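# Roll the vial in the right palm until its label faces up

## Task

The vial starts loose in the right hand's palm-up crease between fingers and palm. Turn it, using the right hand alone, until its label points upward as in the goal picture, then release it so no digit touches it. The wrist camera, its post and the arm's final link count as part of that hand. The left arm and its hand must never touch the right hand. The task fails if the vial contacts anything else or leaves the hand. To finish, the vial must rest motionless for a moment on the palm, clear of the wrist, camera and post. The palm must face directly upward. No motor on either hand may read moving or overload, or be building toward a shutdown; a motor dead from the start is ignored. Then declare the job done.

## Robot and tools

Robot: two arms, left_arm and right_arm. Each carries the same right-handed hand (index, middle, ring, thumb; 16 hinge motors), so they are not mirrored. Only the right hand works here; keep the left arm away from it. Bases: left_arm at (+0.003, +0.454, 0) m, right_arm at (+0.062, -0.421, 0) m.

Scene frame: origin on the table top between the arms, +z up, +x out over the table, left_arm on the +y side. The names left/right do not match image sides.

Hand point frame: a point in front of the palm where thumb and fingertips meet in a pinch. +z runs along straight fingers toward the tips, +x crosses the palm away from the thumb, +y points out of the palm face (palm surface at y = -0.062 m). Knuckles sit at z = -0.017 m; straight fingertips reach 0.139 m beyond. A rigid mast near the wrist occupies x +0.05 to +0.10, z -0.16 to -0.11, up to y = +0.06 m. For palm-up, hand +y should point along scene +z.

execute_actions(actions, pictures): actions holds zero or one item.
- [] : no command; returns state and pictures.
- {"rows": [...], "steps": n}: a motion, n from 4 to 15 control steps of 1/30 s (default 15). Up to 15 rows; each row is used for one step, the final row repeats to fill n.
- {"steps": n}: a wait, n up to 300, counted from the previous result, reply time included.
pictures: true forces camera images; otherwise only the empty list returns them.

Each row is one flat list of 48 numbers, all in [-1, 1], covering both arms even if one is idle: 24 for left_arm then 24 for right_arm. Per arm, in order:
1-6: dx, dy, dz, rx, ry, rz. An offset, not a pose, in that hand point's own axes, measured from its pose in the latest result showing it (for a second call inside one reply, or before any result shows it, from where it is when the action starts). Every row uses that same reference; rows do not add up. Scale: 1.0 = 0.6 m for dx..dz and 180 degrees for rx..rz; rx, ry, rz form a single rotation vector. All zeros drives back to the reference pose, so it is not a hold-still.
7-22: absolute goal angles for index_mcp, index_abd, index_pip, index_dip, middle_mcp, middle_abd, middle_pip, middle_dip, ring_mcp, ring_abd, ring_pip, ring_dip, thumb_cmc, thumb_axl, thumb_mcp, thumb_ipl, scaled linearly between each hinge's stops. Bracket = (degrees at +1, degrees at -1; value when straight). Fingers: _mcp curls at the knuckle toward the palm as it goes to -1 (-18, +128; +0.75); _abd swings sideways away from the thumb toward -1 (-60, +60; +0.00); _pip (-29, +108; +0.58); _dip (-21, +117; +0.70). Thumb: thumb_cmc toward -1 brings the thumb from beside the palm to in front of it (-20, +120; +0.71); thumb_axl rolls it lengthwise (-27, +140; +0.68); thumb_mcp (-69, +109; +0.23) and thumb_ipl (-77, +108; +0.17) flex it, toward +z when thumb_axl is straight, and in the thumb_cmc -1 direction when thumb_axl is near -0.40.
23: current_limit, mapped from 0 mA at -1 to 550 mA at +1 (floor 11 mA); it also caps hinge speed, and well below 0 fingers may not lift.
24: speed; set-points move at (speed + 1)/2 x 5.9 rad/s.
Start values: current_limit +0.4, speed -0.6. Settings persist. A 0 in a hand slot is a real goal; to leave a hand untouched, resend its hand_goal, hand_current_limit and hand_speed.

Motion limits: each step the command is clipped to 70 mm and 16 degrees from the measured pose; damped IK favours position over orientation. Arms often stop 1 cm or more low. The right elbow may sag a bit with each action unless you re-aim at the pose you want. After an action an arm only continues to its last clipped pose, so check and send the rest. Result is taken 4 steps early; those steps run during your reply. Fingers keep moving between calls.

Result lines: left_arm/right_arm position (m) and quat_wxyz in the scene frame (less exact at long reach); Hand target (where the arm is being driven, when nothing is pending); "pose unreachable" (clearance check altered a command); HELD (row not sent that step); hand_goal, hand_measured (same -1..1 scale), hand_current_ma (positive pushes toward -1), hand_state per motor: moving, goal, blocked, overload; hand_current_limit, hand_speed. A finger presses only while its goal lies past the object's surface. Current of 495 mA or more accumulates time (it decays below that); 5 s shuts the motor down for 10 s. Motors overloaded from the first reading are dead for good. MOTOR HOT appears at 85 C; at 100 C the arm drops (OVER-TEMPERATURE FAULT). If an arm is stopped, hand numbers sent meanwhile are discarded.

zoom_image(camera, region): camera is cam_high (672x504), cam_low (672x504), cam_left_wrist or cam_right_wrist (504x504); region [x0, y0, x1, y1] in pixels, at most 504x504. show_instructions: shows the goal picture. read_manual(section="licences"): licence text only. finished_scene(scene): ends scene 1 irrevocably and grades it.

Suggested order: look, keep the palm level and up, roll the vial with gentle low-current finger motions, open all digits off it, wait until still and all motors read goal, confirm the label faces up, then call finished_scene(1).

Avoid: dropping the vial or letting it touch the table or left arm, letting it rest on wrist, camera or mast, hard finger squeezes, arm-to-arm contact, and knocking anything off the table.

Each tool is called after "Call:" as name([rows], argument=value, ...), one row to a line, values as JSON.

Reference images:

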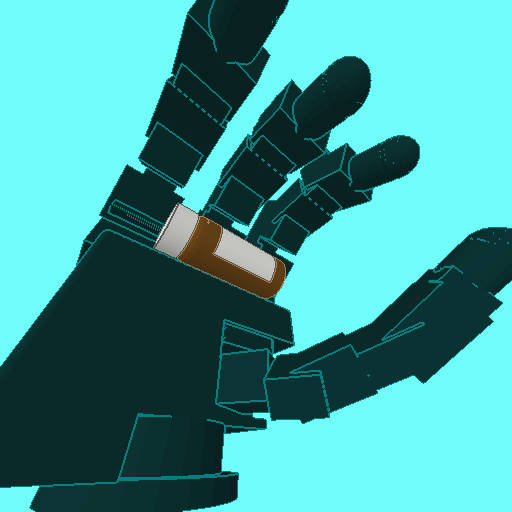

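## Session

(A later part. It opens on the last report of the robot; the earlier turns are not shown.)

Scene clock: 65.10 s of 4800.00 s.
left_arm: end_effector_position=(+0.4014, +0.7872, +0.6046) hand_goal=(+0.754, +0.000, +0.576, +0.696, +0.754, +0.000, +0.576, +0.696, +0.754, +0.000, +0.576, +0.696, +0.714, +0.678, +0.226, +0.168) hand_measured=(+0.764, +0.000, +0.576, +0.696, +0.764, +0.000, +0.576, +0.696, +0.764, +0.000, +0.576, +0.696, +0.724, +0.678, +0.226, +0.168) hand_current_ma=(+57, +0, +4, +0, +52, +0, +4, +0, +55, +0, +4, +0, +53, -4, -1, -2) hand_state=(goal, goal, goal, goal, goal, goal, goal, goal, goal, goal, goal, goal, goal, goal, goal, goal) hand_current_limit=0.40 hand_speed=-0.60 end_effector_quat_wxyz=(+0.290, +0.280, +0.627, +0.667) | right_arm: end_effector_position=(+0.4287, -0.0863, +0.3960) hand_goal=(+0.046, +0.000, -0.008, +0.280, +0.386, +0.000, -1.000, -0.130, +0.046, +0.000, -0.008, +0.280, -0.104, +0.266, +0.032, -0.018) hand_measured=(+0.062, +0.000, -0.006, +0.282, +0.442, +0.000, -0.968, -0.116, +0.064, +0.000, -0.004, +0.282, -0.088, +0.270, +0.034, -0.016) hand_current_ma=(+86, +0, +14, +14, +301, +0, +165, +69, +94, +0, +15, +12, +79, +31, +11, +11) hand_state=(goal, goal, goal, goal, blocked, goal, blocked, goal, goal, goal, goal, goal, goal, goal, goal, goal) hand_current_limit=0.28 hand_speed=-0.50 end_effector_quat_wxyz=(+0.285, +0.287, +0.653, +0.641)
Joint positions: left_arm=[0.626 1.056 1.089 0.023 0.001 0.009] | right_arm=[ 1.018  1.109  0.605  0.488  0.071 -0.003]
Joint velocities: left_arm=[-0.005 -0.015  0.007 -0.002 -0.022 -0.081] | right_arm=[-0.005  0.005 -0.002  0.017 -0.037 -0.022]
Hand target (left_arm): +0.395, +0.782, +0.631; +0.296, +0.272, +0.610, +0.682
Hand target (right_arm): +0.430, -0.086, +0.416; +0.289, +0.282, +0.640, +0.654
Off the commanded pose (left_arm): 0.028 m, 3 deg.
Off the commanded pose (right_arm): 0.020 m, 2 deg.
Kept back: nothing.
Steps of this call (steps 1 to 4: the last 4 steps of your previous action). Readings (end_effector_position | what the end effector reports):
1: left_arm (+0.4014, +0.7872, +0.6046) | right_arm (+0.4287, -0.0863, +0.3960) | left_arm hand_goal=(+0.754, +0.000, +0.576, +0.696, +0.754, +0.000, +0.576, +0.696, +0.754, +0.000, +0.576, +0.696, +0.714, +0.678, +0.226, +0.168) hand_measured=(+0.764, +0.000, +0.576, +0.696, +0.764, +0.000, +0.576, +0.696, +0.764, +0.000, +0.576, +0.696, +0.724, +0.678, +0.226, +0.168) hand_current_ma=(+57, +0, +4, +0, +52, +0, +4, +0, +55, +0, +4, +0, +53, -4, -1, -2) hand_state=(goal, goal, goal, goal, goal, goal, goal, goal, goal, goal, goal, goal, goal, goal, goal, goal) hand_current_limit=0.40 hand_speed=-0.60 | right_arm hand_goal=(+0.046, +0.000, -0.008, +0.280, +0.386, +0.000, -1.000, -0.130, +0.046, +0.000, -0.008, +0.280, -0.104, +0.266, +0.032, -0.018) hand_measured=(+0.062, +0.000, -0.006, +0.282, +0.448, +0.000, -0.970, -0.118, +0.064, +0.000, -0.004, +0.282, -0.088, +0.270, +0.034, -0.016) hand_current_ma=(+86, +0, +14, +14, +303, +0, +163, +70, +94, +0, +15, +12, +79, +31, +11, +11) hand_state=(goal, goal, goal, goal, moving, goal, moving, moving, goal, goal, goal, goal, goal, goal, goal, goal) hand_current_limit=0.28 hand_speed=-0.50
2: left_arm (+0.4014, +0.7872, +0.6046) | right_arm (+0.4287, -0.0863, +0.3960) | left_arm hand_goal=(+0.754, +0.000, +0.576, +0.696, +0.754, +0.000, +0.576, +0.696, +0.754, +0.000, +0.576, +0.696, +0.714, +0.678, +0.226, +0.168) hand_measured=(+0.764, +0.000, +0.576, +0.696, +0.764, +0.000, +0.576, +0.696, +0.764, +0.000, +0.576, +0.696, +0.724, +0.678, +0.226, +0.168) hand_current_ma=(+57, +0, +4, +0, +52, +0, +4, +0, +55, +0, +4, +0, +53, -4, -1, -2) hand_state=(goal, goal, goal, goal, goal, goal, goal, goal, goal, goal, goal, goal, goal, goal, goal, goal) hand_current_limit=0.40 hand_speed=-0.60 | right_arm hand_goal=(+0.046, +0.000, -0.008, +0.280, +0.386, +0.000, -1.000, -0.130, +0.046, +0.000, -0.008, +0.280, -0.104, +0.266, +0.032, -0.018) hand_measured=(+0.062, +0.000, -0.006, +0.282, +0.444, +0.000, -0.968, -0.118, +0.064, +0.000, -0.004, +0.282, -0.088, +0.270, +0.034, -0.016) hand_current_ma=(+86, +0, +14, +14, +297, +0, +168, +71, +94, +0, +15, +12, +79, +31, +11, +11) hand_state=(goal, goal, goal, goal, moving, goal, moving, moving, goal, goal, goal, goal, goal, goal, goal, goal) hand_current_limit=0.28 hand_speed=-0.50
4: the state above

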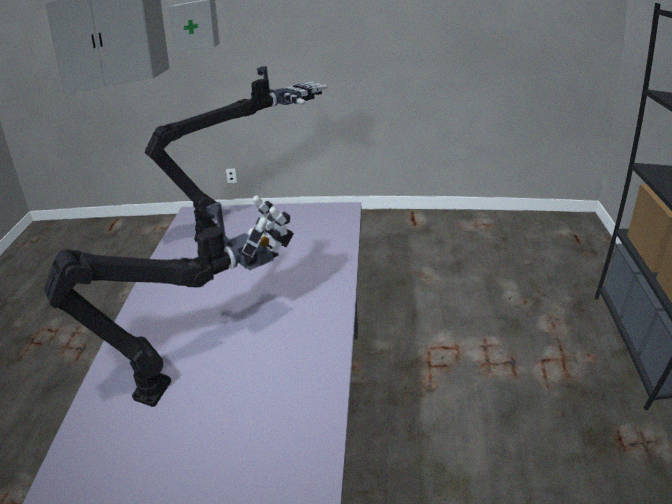

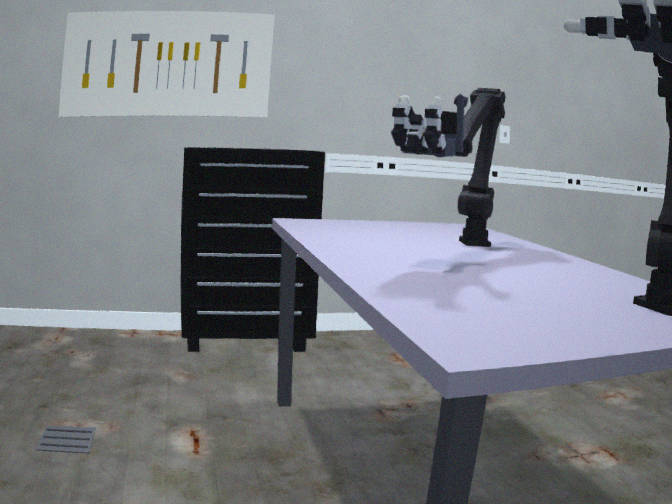

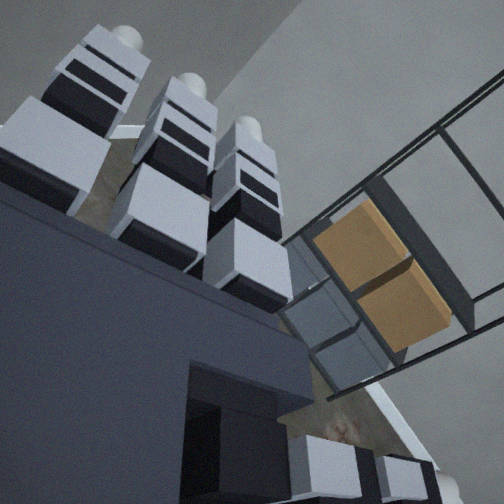

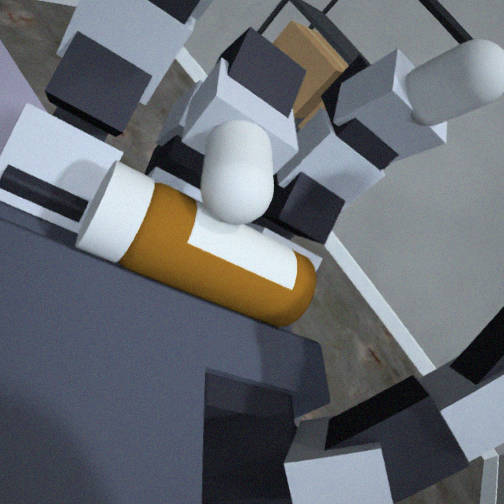

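Call:
execute_actions([
  {"rows": [
[0,0.0463,-0.0099,-0.0163,0,0,0.754,0,0.576,0.696,0.754,0,0.576,0.696,0.754,0,0.576,0.696,0.714,0.678,0.226,0.168,0.4,-0.6, 0,0.0333,0.0025,-0.0123,0,0.001,0.046,0,-0.008,0.28,0.435,0,-0.84,-0.116,0.046,0,-0.008,0.28,-0.104,0.266,0.032,-0.018,0.6,-0.3],
[0,0.0463,-0.0099,-0.0163,0,0,0.754,0,0.576,0.696,0.754,0,0.576,0.696,0.754,0,0.576,0.696,0.714,0.678,0.226,0.168,0.4,-0.6, 0,0.0333,0.0025,-0.0123,0,0.001,0.046,0,-0.008,0.28,0.435,0,-0.84,-0.116,0.046,0,-0.008,0.28,-0.104,0.266,0.032,-0.018,0.6,-0.3],
[0,0.0463,-0.0099,-0.0163,0,0,0.754,0,0.576,0.696,0.754,0,0.576,0.696,0.754,0,0.576,0.696,0.714,0.678,0.226,0.168,0.4,-0.6, 0,0.0333,0.0025,-0.0123,0,0.001,0.046,0,-0.008,0.28,0.435,0,-0.84,-0.116,0.046,0,-0.008,0.28,-0.104,0.266,0.032,-0.018,0.6,-0.3],
[0,0.0463,-0.0099,-0.0163,0,0,0.754,0,0.576,0.696,0.754,0,0.576,0.696,0.754,0,0.576,0.696,0.714,0.678,0.226,0.168,0.4,-0.6, 0,0.0333,0.0025,-0.0123,0,0.001,0.046,0,-0.008,0.28,0.36,0,-0.84,-0.1,0.046,0,-0.008,0.28,-0.104,0.266,0.032,-0.018,0.6,-0.3],
[0,0.0463,-0.0099,-0.0163,0,0,0.754,0,0.576,0.696,0.754,0,0.576,0.696,0.754,0,0.576,0.696,0.714,0.678,0.226,0.168,0.4,-0.6, 0,0.0333,0.0025,-0.0123,0,0.001,0.046,0,-0.008,0.28,0.36,0,-0.84,-0.1,0.046,0,-0.008,0.28,-0.104,0.266,0.032,-0.018,0.6,-0.3],
[0,0.0463,-0.0099,-0.0163,0,0,0.754,0,0.576,0.696,0.754,0,0.576,0.696,0.754,0,0.576,0.696,0.714,0.678,0.226,0.168,0.4,-0.6, 0,0.0333,0.0025,-0.0123,0,0.001,0.046,0,-0.008,0.28,0.36,0,-0.84,-0.1,0.046,0,-0.008,0.28,-0.104,0.266,0.032,-0.018,0.6,-0.3],
[0,0.0463,-0.0099,-0.0163,0,0,0.754,0,0.576,0.696,0.754,0,0.576,0.696,0.754,0,0.576,0.696,0.714,0.678,0.226,0.168,0.4,-0.6, 0,0.0333,0.0025,-0.0123,0,0.001,0.046,0,-0.008,0.28,0.36,0,-1,-0.1,0.046,0,-0.008,0.28,-0.104,0.266,0.032,-0.018,0.28,-0.5]
], "steps": 15},
])

Call:
execute_actions([
  {"steps": 5},
], pictures=true)

Scene clock: 66.83 s of 4800.00 s.
left_arm: end_effector_position=(+0.4014, +0.7872, +0.6046) hand_goal=(+0.754, +0.000, +0.576, +0.696, +0.754, +0.000, +0.576, +0.696, +0.754, +0.000, +0.576, +0.696, +0.714, +0.678, +0.226, +0.168) hand_measured=(+0.764, +0.000, +0.576, +0.696, +0.764, +0.000, +0.576, +0.696, +0.764, +0.000, +0.576, +0.696, +0.724, +0.678, +0.226, +0.168) hand_current_ma=(+57, +0, +4, +0, +52, +0, +4, +0, +55, +0, +4, +0, +53, -4, -1, -2) hand_state=(goal, goal, goal, goal, goal, goal, goal, goal, goal, goal, goal, goal, goal, goal, goal, goal) hand_current_limit=0.40 hand_speed=-0.60 end_effector_quat_wxyz=(+0.290, +0.280, +0.627, +0.667) | right_arm: end_effector_position=(+0.4287, -0.0863, +0.3960) hand_goal=(+0.046, +0.000, -0.008, +0.280, +0.360, +0.000, -1.000, -0.100, +0.046, +0.000, -0.008, +0.280, -0.104, +0.266, +0.032, -0.018) hand_measured=(+0.062, +0.000, -0.006, +0.282, +0.376, +0.000, -0.936, -0.104, +0.064, +0.000, -0.004, +0.282, -0.088, +0.270, +0.034, -0.016) hand_current_ma=(+86, +0, +14, +14, +88, +0, +53, -21, +94, +0, +15, +12, +79, +31, +11, +11) hand_state=(goal, goal, goal, goal, goal, goal, moving, goal, goal, goal, goal, goal, goal, goal, goal, goal) hand_current_limit=0.28 hand_speed=-0.50 end_effector_quat_wxyz=(+0.285, +0.287, +0.653, +0.641)
Joint positions: left_arm=[0.626 1.056 1.089 0.023 0.001 0.009] | right_arm=[ 1.018  1.109  0.605  0.488  0.071 -0.003]
Joint velocities: left_arm=[-0.015  0.005  0.002 -0.012  0.095 -0.095] | right_arm=[-0.005 -0.005  0.012  0.007 -0.007 -0.022]
Steps of this call (steps 1 to 41: nothing new was sent; steps 42 to 52: the first 11 steps of this action). Readings (end_effector_position | what the end effector reports):
42: left_arm (+0.4014, +0.7872, +0.6046) | right_arm (+0.4287, -0.0863, +0.3960) | left_arm hand_goal=(+0.754, +0.000, +0.576, +0.696, +0.754, +0.000, +0.576, +0.696, +0.754, +0.000, +0.576, +0.696, +0.714, +0.678, +0.226, +0.168) hand_measured=(+0.764, +0.000, +0.576, +0.696, +0.764, +0.000, +0.576, +0.696, +0.764, +0.000, +0.576, +0.696, +0.724, +0.678, +0.226, +0.168) hand_current_ma=(+57, +0, +4, +0, +52, +0, +4, +0, +55, +0, +4, +0, +53, -4, -1, -2) hand_state=(goal, goal, goal, goal, goal, goal, goal, goal, goal, goal, goal, goal, goal, goal, goal, goal) hand_current_limit=0.40 hand_speed=-0.60 | right_arm hand_goal=(+0.046, +0.000, -0.008, +0.280, +0.436, +0.000, -0.840, -0.116, +0.046, +0.000, -0.008, +0.280, -0.104, +0.266, +0.032, -0.018) hand_measured=(+0.062, +0.000, -0.006, +0.282, +0.442, +0.000, -0.968, -0.116, +0.064, +0.000, -0.004, +0.282, -0.088, +0.270, +0.034, -0.016) hand_current_ma=(+86, +0, +14, +14, +301, +0, +165, +68, +94, +0, +15, +12, +79, +31, +11, +11) hand_state=(goal, goal, goal, goal, moving, goal, moving, moving, goal, goal, goal, goal, goal, goal, goal, goal) hand_current_limit=0.60 hand_speed=-0.30
43: left_arm (+0.4014, +0.7872, +0.6046) | right_arm (+0.4287, -0.0863, +0.3960) | left_arm hand_goal=(+0.754, +0.000, +0.576, +0.696, +0.754, +0.000, +0.576, +0.696, +0.754, +0.000, +0.576, +0.696, +0.714, +0.678, +0.226, +0.168) hand_measured=(+0.764, +0.000, +0.576, +0.696, +0.764, +0.000, +0.576, +0.696, +0.764, +0.000, +0.576, +0.696, +0.724, +0.678, +0.226, +0.168) hand_current_ma=(+57, +0, +4, +0, +52, +0, +4, +0, +55, +0, +4, +0, +53, -4, -1, -2) hand_state=(goal, goal, goal, goal, goal, goal, goal, goal, goal, goal, goal, goal, goal, goal, goal, goal) hand_current_limit=0.40 hand_speed=-0.60 | right_arm hand_goal=(+0.046, +0.000, -0.008, +0.280, +0.436, +0.000, -0.840, -0.116, +0.046, +0.000, -0.008, +0.280, -0.104, +0.266, +0.032, -0.018) hand_measured=(+0.062, +0.000, -0.006, +0.282, +0.442, +0.000, -0.964, -0.116, +0.064, +0.000, -0.004, +0.282, -0.088, +0.270, +0.034, -0.016) hand_current_ma=(+86, +0, +14, +14, +44, +0, -16, +13, +94, +0, +15, +12, +79, +31, +11, +11) hand_state=(goal, goal, goal, goal, moving, goal, moving, moving, goal, goal, goal, goal, goal, goal, goal, goal) hand_current_limit=0.60 hand_speed=-0.30
45: left_arm (+0.4014, +0.7872, +0.6046) | right_arm (+0.4287, -0.0863, +0.3960) | left_arm hand_goal=(+0.754, +0.000, +0.576, +0.696, +0.754, +0.000, +0.576, +0.696, +0.754, +0.000, +0.576, +0.696, +0.714, +0.678, +0.226, +0.168) hand_measured=(+0.764, +0.000, +0.576, +0.696, +0.764, +0.000, +0.576, +0.696, +0.764, +0.000, +0.576, +0.696, +0.724, +0.678, +0.226, +0.168) hand_current_ma=(+57, +0, +4, +0, +52, +0, +4, +0, +55, +0, +4, +0, +53, -4, -1, -2) hand_state=(goal, goal, goal, goal, goal, goal, goal, goal, goal, goal, goal, goal, goal, goal, goal, goal) hand_current_limit=0.40 hand_speed=-0.60 | right_arm hand_goal=(+0.046, +0.000, -0.008, +0.280, +0.360, +0.000, -0.840, -0.100, +0.046, +0.000, -0.008, +0.280, -0.104, +0.266, +0.032, -0.018) hand_measured=(+0.062, +0.000, -0.006, +0.282, +0.448, +0.000, -0.906, -0.116, +0.064, +0.000, -0.004, +0.282, -0.088, +0.270, +0.034, -0.016) hand_current_ma=(+85, +0, +14, +14, +64, +0, -65, +4, +93, +0, +15, +12, +79, +31, +11, +11) hand_state=(goal, goal, goal, goal, moving, goal, moving, moving, goal, goal, goal, goal, goal, goal, goal, goal) hand_current_limit=0.60 hand_speed=-0.30
49: left_arm (+0.4014, +0.7872, +0.6046) | right_arm (+0.4287, -0.0863, +0.3960) | left_arm hand_goal=(+0.754, +0.000, +0.576, +0.696, +0.754, +0.000, +0.576, +0.696, +0.754, +0.000, +0.576, +0.696, +0.714, +0.678, +0.226, +0.168) hand_measured=(+0.764, +0.000, +0.576, +0.696, +0.764, +0.000, +0.576, +0.696, +0.764, +0.000, +0.576, +0.696, +0.724, +0.678, +0.226, +0.168) hand_current_ma=(+57, +0, +4, +0, +52, +0, +4, +0, +55, +0, +4, +0, +53, -4, -1, -2) hand_state=(goal, goal, goal, goal, goal, goal, goal, goal, goal, goal, goal, goal, goal, goal, goal, goal) hand_current_limit=0.40 hand_speed=-0.60 | right_arm hand_goal=(+0.046, +0.000, -0.008, +0.280, +0.360, +0.000, -1.000, -0.100, +0.046, +0.000, -0.008, +0.280, -0.104, +0.266, +0.032, -0.018) hand_measured=(+0.062, +0.000, -0.006, +0.282, +0.380, +0.000, -0.848, -0.104, +0.064, +0.000, -0.004, +0.282, -0.088, +0.270, +0.034, -0.016) hand_current_ma=(+86, +0, +14, +14, +72, +0, +91, -20, +94, +0, +15, +12, +79, +31, +11, +11) hand_state=(goal, goal, goal, goal, moving, goal, moving, moving, goal, goal, goal, goal, goal, goal, goal, goal) hand_current_limit=0.28 hand_speed=-0.50
52: the state above

Scene clock: 67.00 s of 4800.00 s.
left_arm: end_effector_position=(+0.4014, +0.7872, +0.6046) hand_goal=(+0.754, +0.000, +0.576, +0.696, +0.754, +0.000, +0.576, +0.696, +0.754, +0.000, +0.576, +0.696, +0.714, +0.678, +0.226, +0.168) hand_measured=(+0.764, +0.000, +0.576, +0.696, +0.764, +0.000, +0.576, +0.696, +0.764, +0.000, +0.576, +0.696, +0.724, +0.678, +0.226, +0.168) hand_current_ma=(+57, +0, +4, +0, +52, +0, +4, +0, +55, +0, +4, +0, +53, -4, -1, -2) hand_state=(goal, goal, goal, goal, goal, goal, goal, goal, goal, goal, goal, goal, goal, goal, goal, goal) hand_current_limit=0.40 hand_speed=-0.60 end_effector_quat_wxyz=(+0.290, +0.280, +0.627, +0.667) | right_arm: end_effector_position=(+0.4287, -0.0863, +0.3960) hand_goal=(+0.046, +0.000, -0.008, +0.280, +0.360, +0.000, -1.000, -0.100, +0.046, +0.000, -0.008, +0.280, -0.104, +0.266, +0.032, -0.018) hand_measured=(+0.062, +0.000, -0.006, +0.282, +0.376, +0.000, -0.974, -0.098, +0.064, +0.000, -0.004, +0.282, -0.088, +0.270, +0.034, -0.016) hand_current_ma=(+86, +0, +14, +14, +87, +0, +129, +11, +94, +0, +15, +12, +79, +31, +11, +11) hand_state=(goal, goal, goal, goal, goal, goal, blocked, goal, goal, goal, goal, goal, goal, goal, goal, goal) hand_current_limit=0.28 hand_speed=-0.50 end_effector_quat_wxyz=(+0.285, +0.287, +0.653, +0.641)
Joint positions: left_arm=[0.626 1.056 1.089 0.023 0.001 0.009] | right_arm=[ 1.018  1.109  0.605  0.488  0.071 -0.003]
Joint velocities: left_arm=[-0.015  0.005 -0.007 -0.022 -0.066  0.066] | right_arm=[-0.015  0.005  0.002 -0.032 -0.007 -0.007]
Hand target (left_arm): +0.395, +0.782, +0.631; +0.296, +0.272, +0.610, +0.682
Hand target (right_arm): +0.430, -0.086, +0.416; +0.289, +0.282, +0.640, +0.654
Off the commanded pose (left_arm): 0.028 m, 3 deg.
Off the commanded pose (right_arm): 0.020 m, 2 deg.
Kept back: nothing.
Steps of this call (steps 1 to 4: the last 4 steps of your previous action; step 5: nothing new was sent). Readings (end_effector_position | what the end effector reports):
1: left_arm (+0.4014, +0.7872, +0.6046) | right_arm (+0.4287, -0.0863, +0.3960) | left_arm hand_goal=(+0.754, +0.000, +0.576, +0.696, +0.754, +0.000, +0.576, +0.696, +0.754, +0.000, +0.576, +0.696, +0.714, +0.678, +0.226, +0.168) hand_measured=(+0.764, +0.000, +0.576, +0.696, +0.764, +0.000, +0.576, +0.696, +0.764, +0.000, +0.576, +0.696, +0.724, +0.678, +0.226, +0.168) hand_current_ma=(+57, +0, +4, +0, +52, +0, +4, +0, +55, +0, +4, +0, +53, -4, -1, -2) hand_state=(goal, goal, goal, goal, goal, goal, goal, goal, goal, goal, goal, goal, goal, goal, goal, goal) hand_current_limit=0.40 hand_speed=-0.60 | right_arm hand_goal=(+0.046, +0.000, -0.008, +0.280, +0.360, +0.000, -1.000, -0.100, +0.046, +0.000, -0.008, +0.280, -0.104, +0.266, +0.032, -0.018) hand_measured=(+0.062, +0.000, -0.006, +0.282, +0.376, +0.000, -0.970, -0.104, +0.064, +0.000, -0.004, +0.282, -0.088, +0.270, +0.034, -0.016) hand_current_ma=(+86, +0, +14, +14, +87, +0, +2, -15, +94, +0, +15, +12, +79, +31, +11, +11) hand_state=(goal, goal, goal, goal, goal, goal, moving, moving, goal, goal, goal, goal, goal, goal, goal, goal) hand_current_limit=0.28 hand_speed=-0.50
2: left_arm (+0.4014, +0.7872, +0.6046) | right_arm (+0.4287, -0.0863, +0.3960) | left_arm hand_goal=(+0.754, +0.000, +0.576, +0.696, +0.754, +0.000, +0.576, +0.696, +0.754, +0.000, +0.576, +0.696, +0.714, +0.678, +0.226, +0.168) hand_measured=(+0.764, +0.000, +0.576, +0.696, +0.764, +0.000, +0.576, +0.696, +0.764, +0.000, +0.576, +0.696, +0.724, +0.678, +0.226, +0.168) hand_current_ma=(+57, +0, +4, +0, +52, +0, +4, +0, +55, +0, +4, +0, +53, -4, -1, -2) hand_state=(goal, goal, goal, goal, goal, goal, goal, goal, goal, goal, goal, goal, goal, goal, goal, goal) hand_current_limit=0.40 hand_speed=-0.60 | right_arm hand_goal=(+0.046, +0.000, -0.008, +0.280, +0.360, +0.000, -1.000, -0.100, +0.046, +0.000, -0.008, +0.280, -0.104, +0.266, +0.032, -0.018) hand_measured=(+0.062, +0.000, -0.006, +0.282, +0.376, +0.000, -0.974, -0.100, +0.064, +0.000, -0.004, +0.282, -0.088, +0.270, +0.034, -0.016) hand_current_ma=(+86, +0, +14, +14, +87, +0, +134, +23, +94, +0, +15, +12, +79, +31, +11, +11) hand_state=(goal, goal, goal, goal, goal, goal, moving, moving, goal, goal, goal, goal, goal, goal, goal, goal) hand_current_limit=0.28 hand_speed=-0.50
4: left_arm (+0.4014, +0.7872, +0.6046) | right_arm (+0.4287, -0.0863, +0.3960) | left_arm hand_goal=(+0.754, +0.000, +0.576, +0.696, +0.754, +0.000, +0.576, +0.696, +0.754, +0.000, +0.576, +0.696, +0.714, +0.678, +0.226, +0.168) hand_measured=(+0.764, +0.000, +0.576, +0.696, +0.764, +0.000, +0.576, +0.696, +0.764, +0.000, +0.576, +0.696, +0.724, +0.678, +0.226, +0.168) hand_current_ma=(+57, +0, +4, +0, +52, +0, +4, +0, +55, +0, +4, +0, +53, -4, -1, -2) hand_state=(goal, goal, goal, goal, goal, goal, goal, goal, goal, goal, goal, goal, goal, goal, goal, goal) hand_current_limit=0.40 hand_speed=-0.60 | right_arm hand_goal=(+0.046, +0.000, -0.008, +0.280, +0.360, +0.000, -1.000, -0.100, +0.046, +0.000, -0.008, +0.280, -0.104, +0.266, +0.032, -0.018) hand_measured=(+0.062, +0.000, -0.006, +0.282, +0.376, +0.000, -0.974, -0.098, +0.064, +0.000, -0.004, +0.282, -0.088, +0.270, +0.034, -0.016) hand_current_ma=(+86, +0, +14, +14, +87, +0, +129, +11, +94, +0, +15, +12, +79, +31, +11, +11) hand_state=(goal, goal, goal, goal, goal, goal, blocked, goal, goal, goal, goal, goal, goal, goal, goal, goal) hand_current_limit=0.28 hand_speed=-0.50
5: the state above

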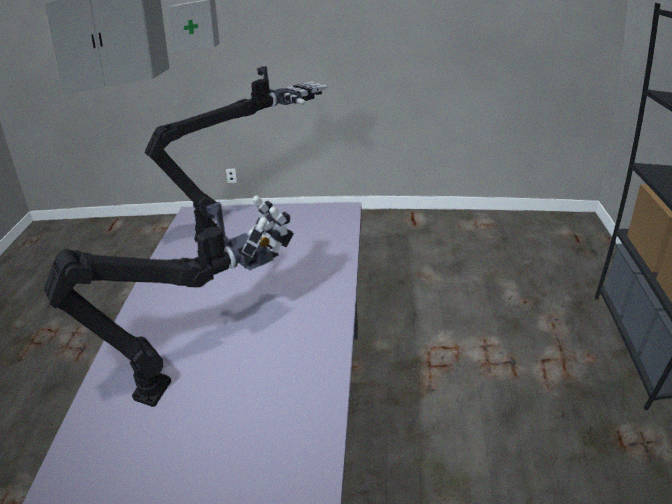

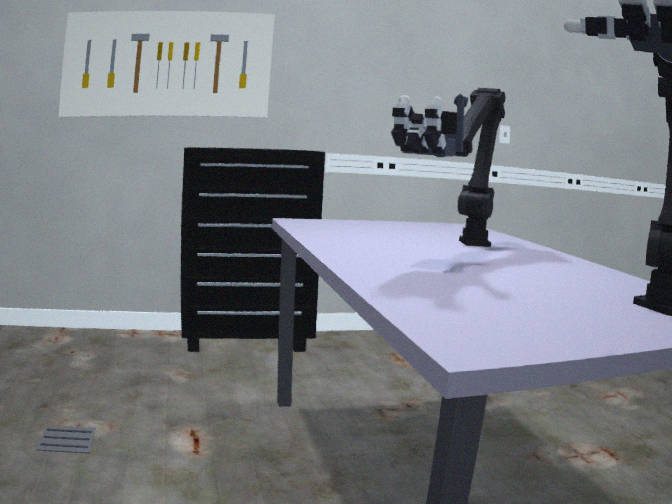

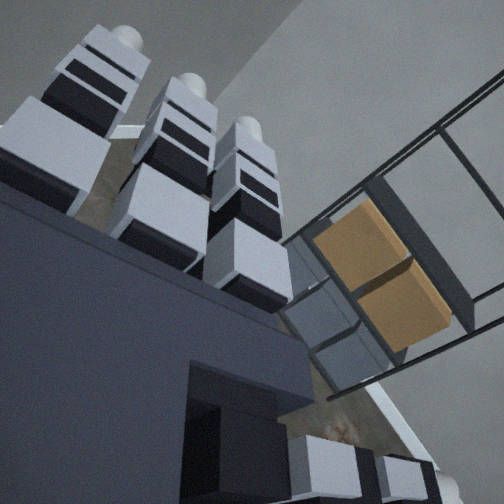

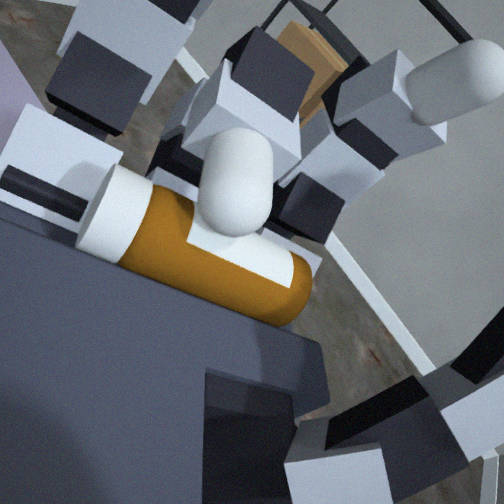

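Call:
execute_actions([
  {"rows": [
[0,0.0463,-0.0099,-0.0163,0,0,0.754,0,0.576,0.696,0.754,0,0.576,0.696,0.754,0,0.576,0.696,0.714,0.678,0.226,0.168,0.4,-0.6, 0,0.0333,0.0025,-0.0123,0,0.001,0.046,0,-0.008,0.28,0.34,0,-1,-0.103,0.046,0,-0.008,0.28,-0.104,0.266,0.032,-0.018,0.28,-0.5],
[0,0.0463,-0.0099,-0.0163,0,0,0.754,0,0.576,0.696,0.754,0,0.576,0.696,0.754,0,0.576,0.696,0.714,0.678,0.226,0.168,0.4,-0.6, 0,0.0333,0.0025,-0.0123,0,0.001,0.046,0,-0.008,0.28,0.325,0,-1,-0.102,0.046,0,-0.008,0.28,-0.104,0.266,0.032,-0.018,0.28,-0.5],
[0,0.0463,-0.0099,-0.0163,0,0,0.754,0,0.576,0.696,0.754,0,0.576,0.696,0.754,0,0.576,0.696,0.714,0.678,0.226,0.168,0.4,-0.6, 0,0.0333,0.0025,-0.0123,0,0.001,0.046,0,-0.008,0.28,0.31,0,-1,-0.098,0.046,0,-0.008,0.28,-0.104,0.266,0.032,-0.018,0.28,-0.5],
[0,0.0463,-0.0099,-0.0163,0,0,0.754,0,0.576,0.696,0.754,0,0.576,0.696,0.754,0,0.576,0.696,0.714,0.678,0.226,0.168,0.4,-0.6, 0,0.0333,0.0025,-0.0123,0,0.001,0.046,0,-0.008,0.28,0.295,0,-1,-0.093,0.046,0,-0.008,0.28,-0.104,0.266,0.032,-0.018,0.28,-0.5],
[0,0.0463,-0.0099,-0.0163,0,0,0.754,0,0.576,0.696,0.754,0,0.576,0.696,0.754,0,0.576,0.696,0.714,0.678,0.226,0.168,0.4,-0.6, 0,0.0333,0.0025,-0.0123,0,0.001,0.046,0,-0.008,0.28,0.28,0,-1,-0.088,0.046,0,-0.008,0.28,-0.104,0.266,0.032,-0.018,0.28,-0.5],
[0,0.0463,-0.0099,-0.0163,0,0,0.754,0,0.576,0.696,0.754,0,0.576,0.696,0.754,0,0.576,0.696,0.714,0.678,0.226,0.168,0.4,-0.6, 0,0.0333,0.0025,-0.0123,0,0.001,0.046,0,-0.008,0.28,0.265,0,-1,-0.083,0.046,0,-0.008,0.28,-0.104,0.266,0.032,-0.018,0.28,-0.5],
[0,0.0463,-0.0099,-0.0163,0,0,0.754,0,0.576,0.696,0.754,0,0.576,0.696,0.754,0,0.576,0.696,0.714,0.678,0.226,0.168,0.4,-0.6, 0,0.0333,0.0025,-0.0123,0,0.001,0.046,0,-0.008,0.28,0.255,0,-1,-0.078,0.046,0,-0.008,0.28,-0.104,0.266,0.032,-0.018,0.28,-0.5],
[0,0.0463,-0.0099,-0.0163,0,0,0.754,0,0.576,0.696,0.754,0,0.576,0.696,0.754,0,0.576,0.696,0.714,0.678,0.226,0.168,0.4,-0.6, 0,0.0333,0.0025,-0.0123,0,0.001,0.046,0,-0.008,0.28,0.255,0,-1,-0.074,0.046,0,-0.008,0.28,-0.104,0.266,0.032,-0.018,0.28,-0.5]
], "steps": 15},
], pictures=true)

Scene clock: 68.07 s of 4800.00 s.
left_arm: end_effector_position=(+0.4014, +0.7872, +0.6046) hand_goal=(+0.754, +0.000, +0.576, +0.696, +0.754, +0.000, +0.576, +0.696, +0.754, +0.000, +0.576, +0.696, +0.714, +0.678, +0.226, +0.168) hand_measured=(+0.764, +0.000, +0.576, +0.696, +0.764, +0.000, +0.576, +0.696, +0.764, +0.000, +0.576, +0.696, +0.724, +0.678, +0.226, +0.168) hand_current_ma=(+57, +0, +4, +0, +52, +0, +4, +0, +55, +0, +4, +0, +53, -4, -1, -2) hand_state=(goal, goal, goal, goal, goal, goal, goal, goal, goal, goal, goal, goal, goal, goal, goal, goal) hand_current_limit=0.40 hand_speed=-0.60 end_effector_quat_wxyz=(+0.290, +0.280, +0.627, +0.667) | right_arm: end_effector_position=(+0.4287, -0.0863, +0.3960) hand_goal=(+0.046, +0.000, -0.008, +0.280, +0.256, +0.000, -1.000, -0.074, +0.046, +0.000, -0.008, +0.280, -0.104, +0.266, +0.032, -0.018) hand_measured=(+0.062, +0.000, -0.006, +0.282, +0.292, +0.000, -0.974, -0.068, +0.064, +0.000, -0.004, +0.282, -0.088, +0.270, +0.034, -0.016) hand_current_ma=(+86, +0, +14, +14, +186, +0, +128, +35, +94, +0, +15, +12, +79, +31, +11, +11) hand_state=(goal, goal, goal, goal, moving, goal, blocked, moving, goal, goal, goal, goal, goal, goal, goal, goal) hand_current_limit=0.28 hand_speed=-0.50 end_effector_quat_wxyz=(+0.285, +0.287, +0.653, +0.641)
Joint positions: left_arm=[0.626 1.056 1.089 0.023 0.001 0.009] | right_arm=[ 1.018  1.109  0.605  0.488  0.071 -0.003]
Joint velocities: left_arm=[-0.005 -0.005  0.002  0.027 -0.007  0.007] | right_arm=[-0.024  0.005  0.002 -0.002 -0.037 -0.007]
Steps of this call (steps 1 to 21: nothing new was sent; steps 22 to 32: the first 11 steps of this action). Readings (end_effector_position | what the end effector reports):
22: left_arm (+0.4014, +0.7872, +0.6046) | right_arm (+0.4287, -0.0863, +0.3960) | left_arm hand_goal=(+0.754, +0.000, +0.576, +0.696, +0.754, +0.000, +0.576, +0.696, +0.754, +0.000, +0.576, +0.696, +0.714, +0.678, +0.226, +0.168) hand_measured=(+0.764, +0.000, +0.576, +0.696, +0.764, +0.000, +0.576, +0.696, +0.764, +0.000, +0.576, +0.696, +0.724, +0.678, +0.226, +0.168) hand_current_ma=(+57, +0, +4, +0, +52, +0, +4, +0, +55, +0, +4, +0, +53, -4, -1, -2) hand_state=(goal, goal, goal, goal, goal, goal, goal, goal, goal, goal, goal, goal, goal, goal, goal, goal) hand_current_limit=0.40 hand_speed=-0.60 | right_arm hand_goal=(+0.046, +0.000, -0.008, +0.280, +0.340, +0.000, -1.000, -0.102, +0.046, +0.000, -0.008, +0.280, -0.104, +0.266, +0.032, -0.018) hand_measured=(+0.062, +0.000, -0.006, +0.282, +0.376, +0.000, -0.974, -0.098, +0.064, +0.000, -0.004, +0.282, -0.088, +0.270, +0.034, -0.016) hand_current_ma=(+86, +0, +14, +14, +87, +0, +129, +10, +94, +0, +15, +12, +79, +31, +11, +11) hand_state=(goal, goal, goal, goal, moving, goal, blocked, moving, goal, goal, goal, goal, goal, goal, goal, goal) hand_current_limit=0.28 hand_speed=-0.50
23: left_arm (+0.4014, +0.7872, +0.6046) | right_arm (+0.4287, -0.0863, +0.3960) | left_arm hand_goal=(+0.754, +0.000, +0.576, +0.696, +0.754, +0.000, +0.576, +0.696, +0.754, +0.000, +0.576, +0.696, +0.714, +0.678, +0.226, +0.168) hand_measured=(+0.764, +0.000, +0.576, +0.696, +0.764, +0.000, +0.576, +0.696, +0.764, +0.000, +0.576, +0.696, +0.724, +0.678, +0.226, +0.168) hand_current_ma=(+57, +0, +4, +0, +52, +0, +4, +0, +55, +0, +4, +0, +53, -4, -1, -2) hand_state=(goal, goal, goal, goal, goal, goal, goal, goal, goal, goal, goal, goal, goal, goal, goal, goal) hand_current_limit=0.40 hand_speed=-0.60 | right_arm hand_goal=(+0.046, +0.000, -0.008, +0.280, +0.326, +0.000, -1.000, -0.102, +0.046, +0.000, -0.008, +0.280, -0.104, +0.266, +0.032, -0.018) hand_measured=(+0.062, +0.000, -0.006, +0.282, +0.376, +0.000, -0.974, -0.098, +0.064, +0.000, -0.004, +0.282, -0.088, +0.270, +0.034, -0.016) hand_current_ma=(+86, +0, +14, +14, +191, +0, +129, +21, +94, +0, +15, +12, +79, +31, +11, +11) hand_state=(goal, goal, goal, goal, moving, goal, blocked, moving, goal, goal, goal, goal, goal, goal, goal, goal) hand_current_limit=0.28 hand_speed=-0.50
25: left_arm (+0.4014, +0.7872, +0.6046) | right_arm (+0.4287, -0.0863, +0.3960) | left_arm hand_goal=(+0.754, +0.000, +0.576, +0.696, +0.754, +0.000, +0.576, +0.696, +0.754, +0.000, +0.576, +0.696, +0.714, +0.678, +0.226, +0.168) hand_measured=(+0.764, +0.000, +0.576, +0.696, +0.764, +0.000, +0.576, +0.696, +0.764, +0.000, +0.576, +0.696, +0.724, +0.678, +0.226, +0.168) hand_current_ma=(+57, +0, +4, +0, +52, +0, +4, +0, +55, +0, +4, +0, +53, -4, -1, -2) hand_state=(goal, goal, goal, goal, goal, goal, goal, goal, goal, goal, goal, goal, goal, goal, goal, goal) hand_current_limit=0.40 hand_speed=-0.60 | right_arm hand_goal=(+0.046, +0.000, -0.008, +0.280, +0.296, +0.000, -1.000, -0.092, +0.046, +0.000, -0.008, +0.280, -0.104, +0.266, +0.032, -0.018) hand_measured=(+0.062, +0.000, -0.006, +0.282, +0.368, +0.000, -0.974, -0.096, +0.064, +0.000, -0.004, +0.282, -0.088, +0.270, +0.034, -0.016) hand_current_ma=(+86, +0, +14, +14, +242, +0, +128, +22, +94, +0, +15, +12, +79, +31, +11, +11) hand_state=(goal, goal, goal, goal, moving, goal, blocked, moving, goal, goal, goal, goal, goal, goal, goal, goal) hand_current_limit=0.28 hand_speed=-0.50
29: left_arm (+0.4014, +0.7872, +0.6046) | right_arm (+0.4287, -0.0863, +0.3960) | left_arm hand_goal=(+0.754, +0.000, +0.576, +0.696, +0.754, +0.000, +0.576, +0.696, +0.754, +0.000, +0.576, +0.696, +0.714, +0.678, +0.226, +0.168) hand_measured=(+0.764, +0.000, +0.576, +0.696, +0.764, +0.000, +0.576, +0.696, +0.764, +0.000, +0.576, +0.696, +0.724, +0.678, +0.226, +0.168) hand_current_ma=(+57, +0, +4, +0, +52, +0, +4, +0, +55, +0, +4, +0, +53, -4, -1, -2) hand_state=(goal, goal, goal, goal, goal, goal, goal, goal, goal, goal, goal, goal, goal, goal, goal, goal) hand_current_limit=0.40 hand_speed=-0.60 | right_arm hand_goal=(+0.046, +0.000, -0.008, +0.280, +0.256, +0.000, -1.000, -0.074, +0.046, +0.000, -0.008, +0.280, -0.104, +0.266, +0.032, -0.018) hand_measured=(+0.062, +0.000, -0.006, +0.282, +0.318, +0.000, -0.974, -0.078, +0.064, +0.000, -0.004, +0.282, -0.088, +0.270, +0.034, -0.016) hand_current_ma=(+86, +0, +14, +14, +231, +0, +128, +33, +94, +0, +15, +12, +79, +31, +11, +11) hand_state=(goal, goal, goal, goal, moving, goal, blocked, moving, goal, goal, goal, goal, goal, goal, goal, goal) hand_current_limit=0.28 hand_speed=-0.50
32: the state above

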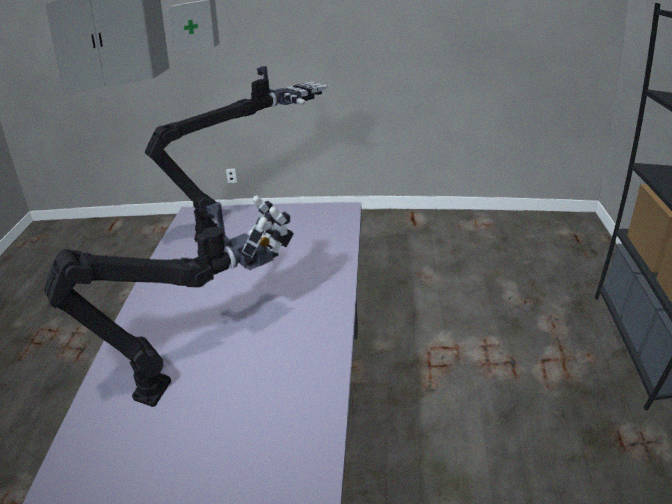

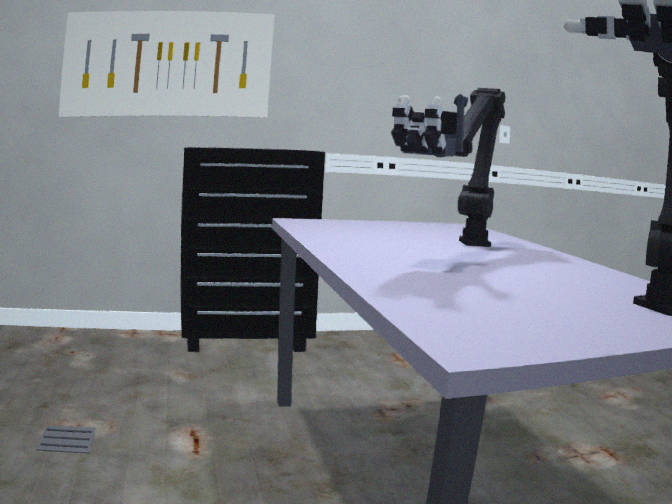

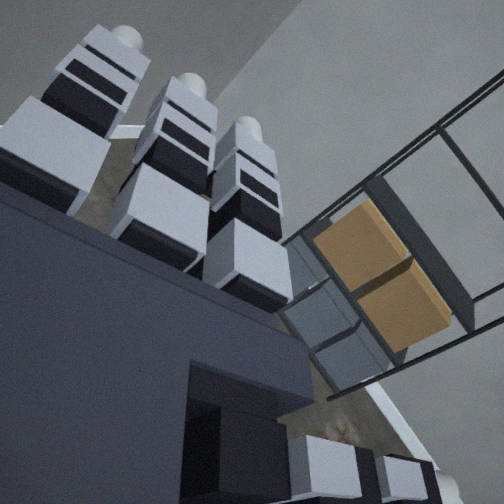

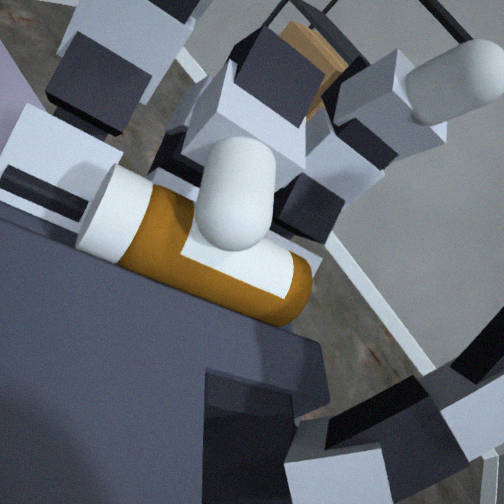

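Call:
execute_actions(actions=[])

Scene clock: 68.67 s of 4800.00 s.
left_arm: end_effector_position=(+0.4014, +0.7872, +0.6046) hand_goal=(+0.754, +0.000, +0.576, +0.696, +0.754, +0.000, +0.576, +0.696, +0.754, +0.000, +0.576, +0.696, +0.714, +0.678, +0.226, +0.168) hand_measured=(+0.764, +0.000, +0.576, +0.696, +0.764, +0.000, +0.576, +0.696, +0.764, +0.000, +0.576, +0.696, +0.724, +0.678, +0.226, +0.168) hand_current_ma=(+57, +0, +4, +0, +52, +0, +4, +0, +55, +0, +4, +0, +53, -4, -1, -2) hand_state=(goal, goal, goal, goal, goal, goal, goal, goal, goal, goal, goal, goal, goal, goal, goal, goal) hand_current_limit=0.40 hand_speed=-0.60 end_effector_quat_wxyz=(+0.290, +0.280, +0.627, +0.667) | right_arm: end_effector_position=(+0.4287, -0.0863, +0.3960) hand_goal=(+0.046, +0.000, -0.008, +0.280, +0.256, +0.000, -1.000, -0.074, +0.046, +0.000, -0.008, +0.280, -0.104, +0.266, +0.032, -0.018) hand_measured=(+0.062, +0.000, -0.006, +0.282, +0.292, +0.000, -0.974, -0.068, +0.064, +0.000, -0.004, +0.282, -0.088, +0.270, +0.034, -0.016) hand_current_ma=(+86, +0, +14, +14, +192, +0, +128, +34, +94, +0, +15, +12, +79, +31, +11, +11) hand_state=(goal, goal, goal, goal, blocked, goal, blocked, goal, goal, goal, goal, goal, goal, goal, goal, goal) hand_current_limit=0.28 hand_speed=-0.50 end_effector_quat_wxyz=(+0.285, +0.287, +0.653, +0.641)
Joint positions: left_arm=[0.626 1.056 1.089 0.023 0.001 0.009] | right_arm=[ 1.018  1.109  0.605  0.488  0.071 -0.003]
Joint velocities: left_arm=[-0.005 -0.015  0.002 -0.022 -0.007 -0.007] | right_arm=[-0.005  0.005  0.007  0.017 -0.022  0.051]
Hand target (left_arm): +0.395, +0.782, +0.631; +0.296, +0.272, +0.610, +0.682
Hand target (right_arm): +0.430, -0.086, +0.416; +0.289, +0.282, +0.640, +0.654
Off the commanded pose (left_arm): 0.028 m, 3 deg.
Off the commanded pose (right_arm): 0.020 m, 2 deg.
Kept back: nothing.
Steps of this call (steps 1 to 4: the last 4 steps of your previous action; steps 5 to 18: nothing new was sent). Readings (end_effector_position | what the end effector reports):
1: left_arm (+0.4014, +0.7872, +0.6046) | right_arm (+0.4287, -0.0863, +0.3960) | left_arm hand_goal=(+0.754, +0.000, +0.576, +0.696, +0.754, +0.000, +0.576, +0.696, +0.754, +0.000, +0.576, +0.696, +0.714, +0.678, +0.226, +0.168) hand_measured=(+0.764, +0.000, +0.576, +0.696, +0.764, +0.000, +0.576, +0.696, +0.764, +0.000, +0.576, +0.696, +0.724, +0.678, +0.226, +0.168) hand_current_ma=(+57, +0, +4, +0, +52, +0, +4, +0, +55, +0, +4, +0, +53, -4, -1, -2) hand_state=(goal, goal, goal, goal, goal, goal, goal, goal, goal, goal, goal, goal, goal, goal, goal, goal) hand_current_limit=0.40 hand_speed=-0.60 | right_arm hand_goal=(+0.046, +0.000, -0.008, +0.280, +0.256, +0.000, -1.000, -0.074, +0.046, +0.000, -0.008, +0.280, -0.104, +0.266, +0.032, -0.018) hand_measured=(+0.062, +0.000, -0.006, +0.282, +0.292, +0.000, -0.974, -0.068, +0.064, +0.000, -0.004, +0.282, -0.088, +0.270, +0.034, -0.016) hand_current_ma=(+86, +0, +14, +14, +190, +0, +128, +34, +94, +0, +15, +12, +79, +31, +11, +11) hand_state=(goal, goal, goal, goal, moving, goal, blocked, goal, goal, goal, goal, goal, goal, goal, goal, goal) hand_current_limit=0.28 hand_speed=-0.50
2: left_arm (+0.4014, +0.7872, +0.6046) | right_arm (+0.4287, -0.0863, +0.3960) | left_arm hand_goal=(+0.754, +0.000, +0.576, +0.696, +0.754, +0.000, +0.576, +0.696, +0.754, +0.000, +0.576, +0.696, +0.714, +0.678, +0.226, +0.168) hand_measured=(+0.764, +0.000, +0.576, +0.696, +0.764, +0.000, +0.576, +0.696, +0.764, +0.000, +0.576, +0.696, +0.724, +0.678, +0.226, +0.168) hand_current_ma=(+57, +0, +4, +0, +52, +0, +4, +0, +55, +0, +4, +0, +53, -4, -1, -2) hand_state=(goal, goal, goal, goal, goal, goal, goal, goal, goal, goal, goal, goal, goal, goal, goal, goal) hand_current_limit=0.40 hand_speed=-0.60 | right_arm hand_goal=(+0.046, +0.000, -0.008, +0.280, +0.256, +0.000, -1.000, -0.074, +0.046, +0.000, -0.008, +0.280, -0.104, +0.266, +0.032, -0.018) hand_measured=(+0.062, +0.000, -0.006, +0.282, +0.292, +0.000, -0.974, -0.068, +0.064, +0.000, -0.004, +0.282, -0.088, +0.270, +0.034, -0.016) hand_current_ma=(+86, +0, +14, +14, +192, +0, +128, +34, +94, +0, +15, +12, +79, +31, +11, +11) hand_state=(goal, goal, goal, goal, blocked, goal, blocked, goal, goal, goal, goal, goal, goal, goal, goal, goal) hand_current_limit=0.28 hand_speed=-0.50
4: left_arm (+0.4014, +0.7872, +0.6046) | right_arm (+0.4287, -0.0863, +0.3960) | left_arm hand_goal=(+0.754, +0.000, +0.576, +0.696, +0.754, +0.000, +0.576, +0.696, +0.754, +0.000, +0.576, +0.696, +0.714, +0.678, +0.226, +0.168) hand_measured=(+0.764, +0.000, +0.576, +0.696, +0.764, +0.000, +0.576, +0.696, +0.764, +0.000, +0.576, +0.696, +0.724, +0.678, +0.226, +0.168) hand_current_ma=(+57, +0, +4, +0, +52, +0, +4, +0, +55, +0, +4, +0, +53, -4, -1, -2) hand_state=(goal, goal, goal, goal, goal, goal, goal, goal, goal, goal, goal, goal, goal, goal, goal, goal) hand_current_limit=0.40 hand_speed=-0.60 | right_arm hand_goal=(+0.046, +0.000, -0.008, +0.280, +0.256, +0.000, -1.000, -0.074, +0.046, +0.000, -0.008, +0.280, -0.104, +0.266, +0.032, -0.018) hand_measured=(+0.062, +0.000, -0.006, +0.282, +0.292, +0.000, -0.974, -0.068, +0.064, +0.000, -0.004, +0.282, -0.088, +0.270, +0.034, -0.016) hand_current_ma=(+86, +0, +14, +14, +192, +0, +128, +34, +94, +0, +15, +12, +79, +31, +11, +11) hand_state=(goal, goal, goal, goal, blocked, goal, blocked, goal, goal, goal, goal, goal, goal, goal, goal, goal) hand_current_limit=0.28 hand_speed=-0.50
8: left_arm (+0.4014, +0.7872, +0.6046) | right_arm (+0.4287, -0.0863, +0.3960) | left_arm hand_goal=(+0.754, +0.000, +0.576, +0.696, +0.754, +0.000, +0.576, +0.696, +0.754, +0.000, +0.576, +0.696, +0.714, +0.678, +0.226, +0.168) hand_measured=(+0.764, +0.000, +0.576, +0.696, +0.764, +0.000, +0.576, +0.696, +0.764, +0.000, +0.576, +0.696, +0.724, +0.678, +0.226, +0.168) hand_current_ma=(+57, +0, +4, +0, +52, +0, +4, +0, +55, +0, +4, +0, +53, -4, -1, -2) hand_state=(goal, goal, goal, goal, goal, goal, goal, goal, goal, goal, goal, goal, goal, goal, goal, goal) hand_current_limit=0.40 hand_speed=-0.60 | right_arm hand_goal=(+0.046, +0.000, -0.008, +0.280, +0.256, +0.000, -1.000, -0.074, +0.046, +0.000, -0.008, +0.280, -0.104, +0.266, +0.032, -0.018) hand_measured=(+0.062, +0.000, -0.006, +0.282, +0.292, +0.000, -0.974, -0.068, +0.064, +0.000, -0.004, +0.282, -0.088, +0.270, +0.034, -0.016) hand_current_ma=(+86, +0, +14, +14, +192, +0, +128, +34, +94, +0, +15, +12, +79, +31, +11, +11) hand_state=(goal, goal, goal, goal, blocked, goal, blocked, goal, goal, goal, goal, goal, goal, goal, goal, goal) hand_current_limit=0.28 hand_speed=-0.50
18: the state above

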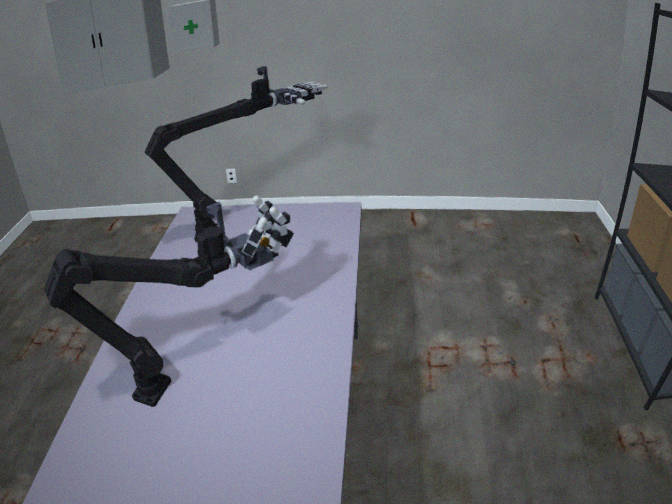

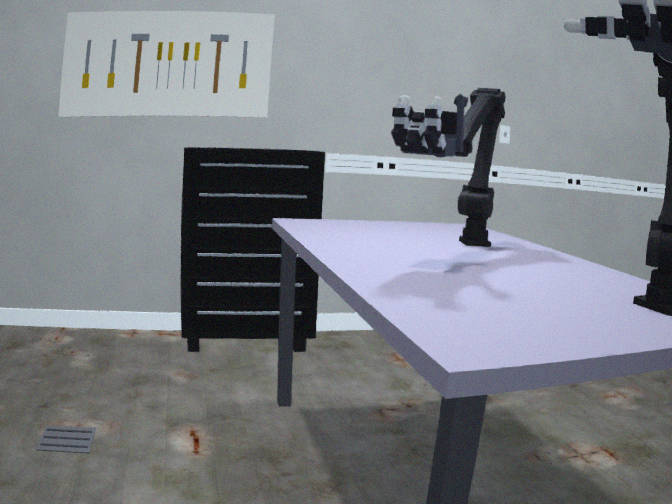

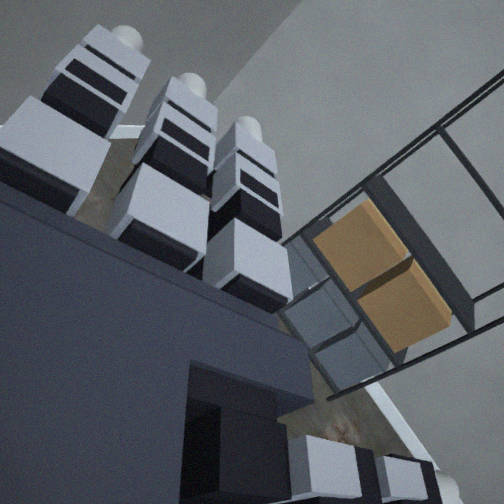

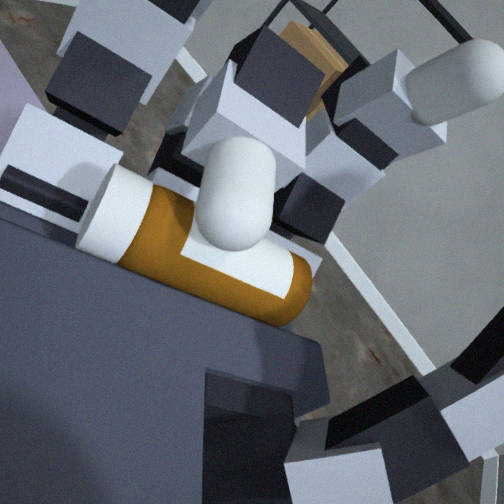

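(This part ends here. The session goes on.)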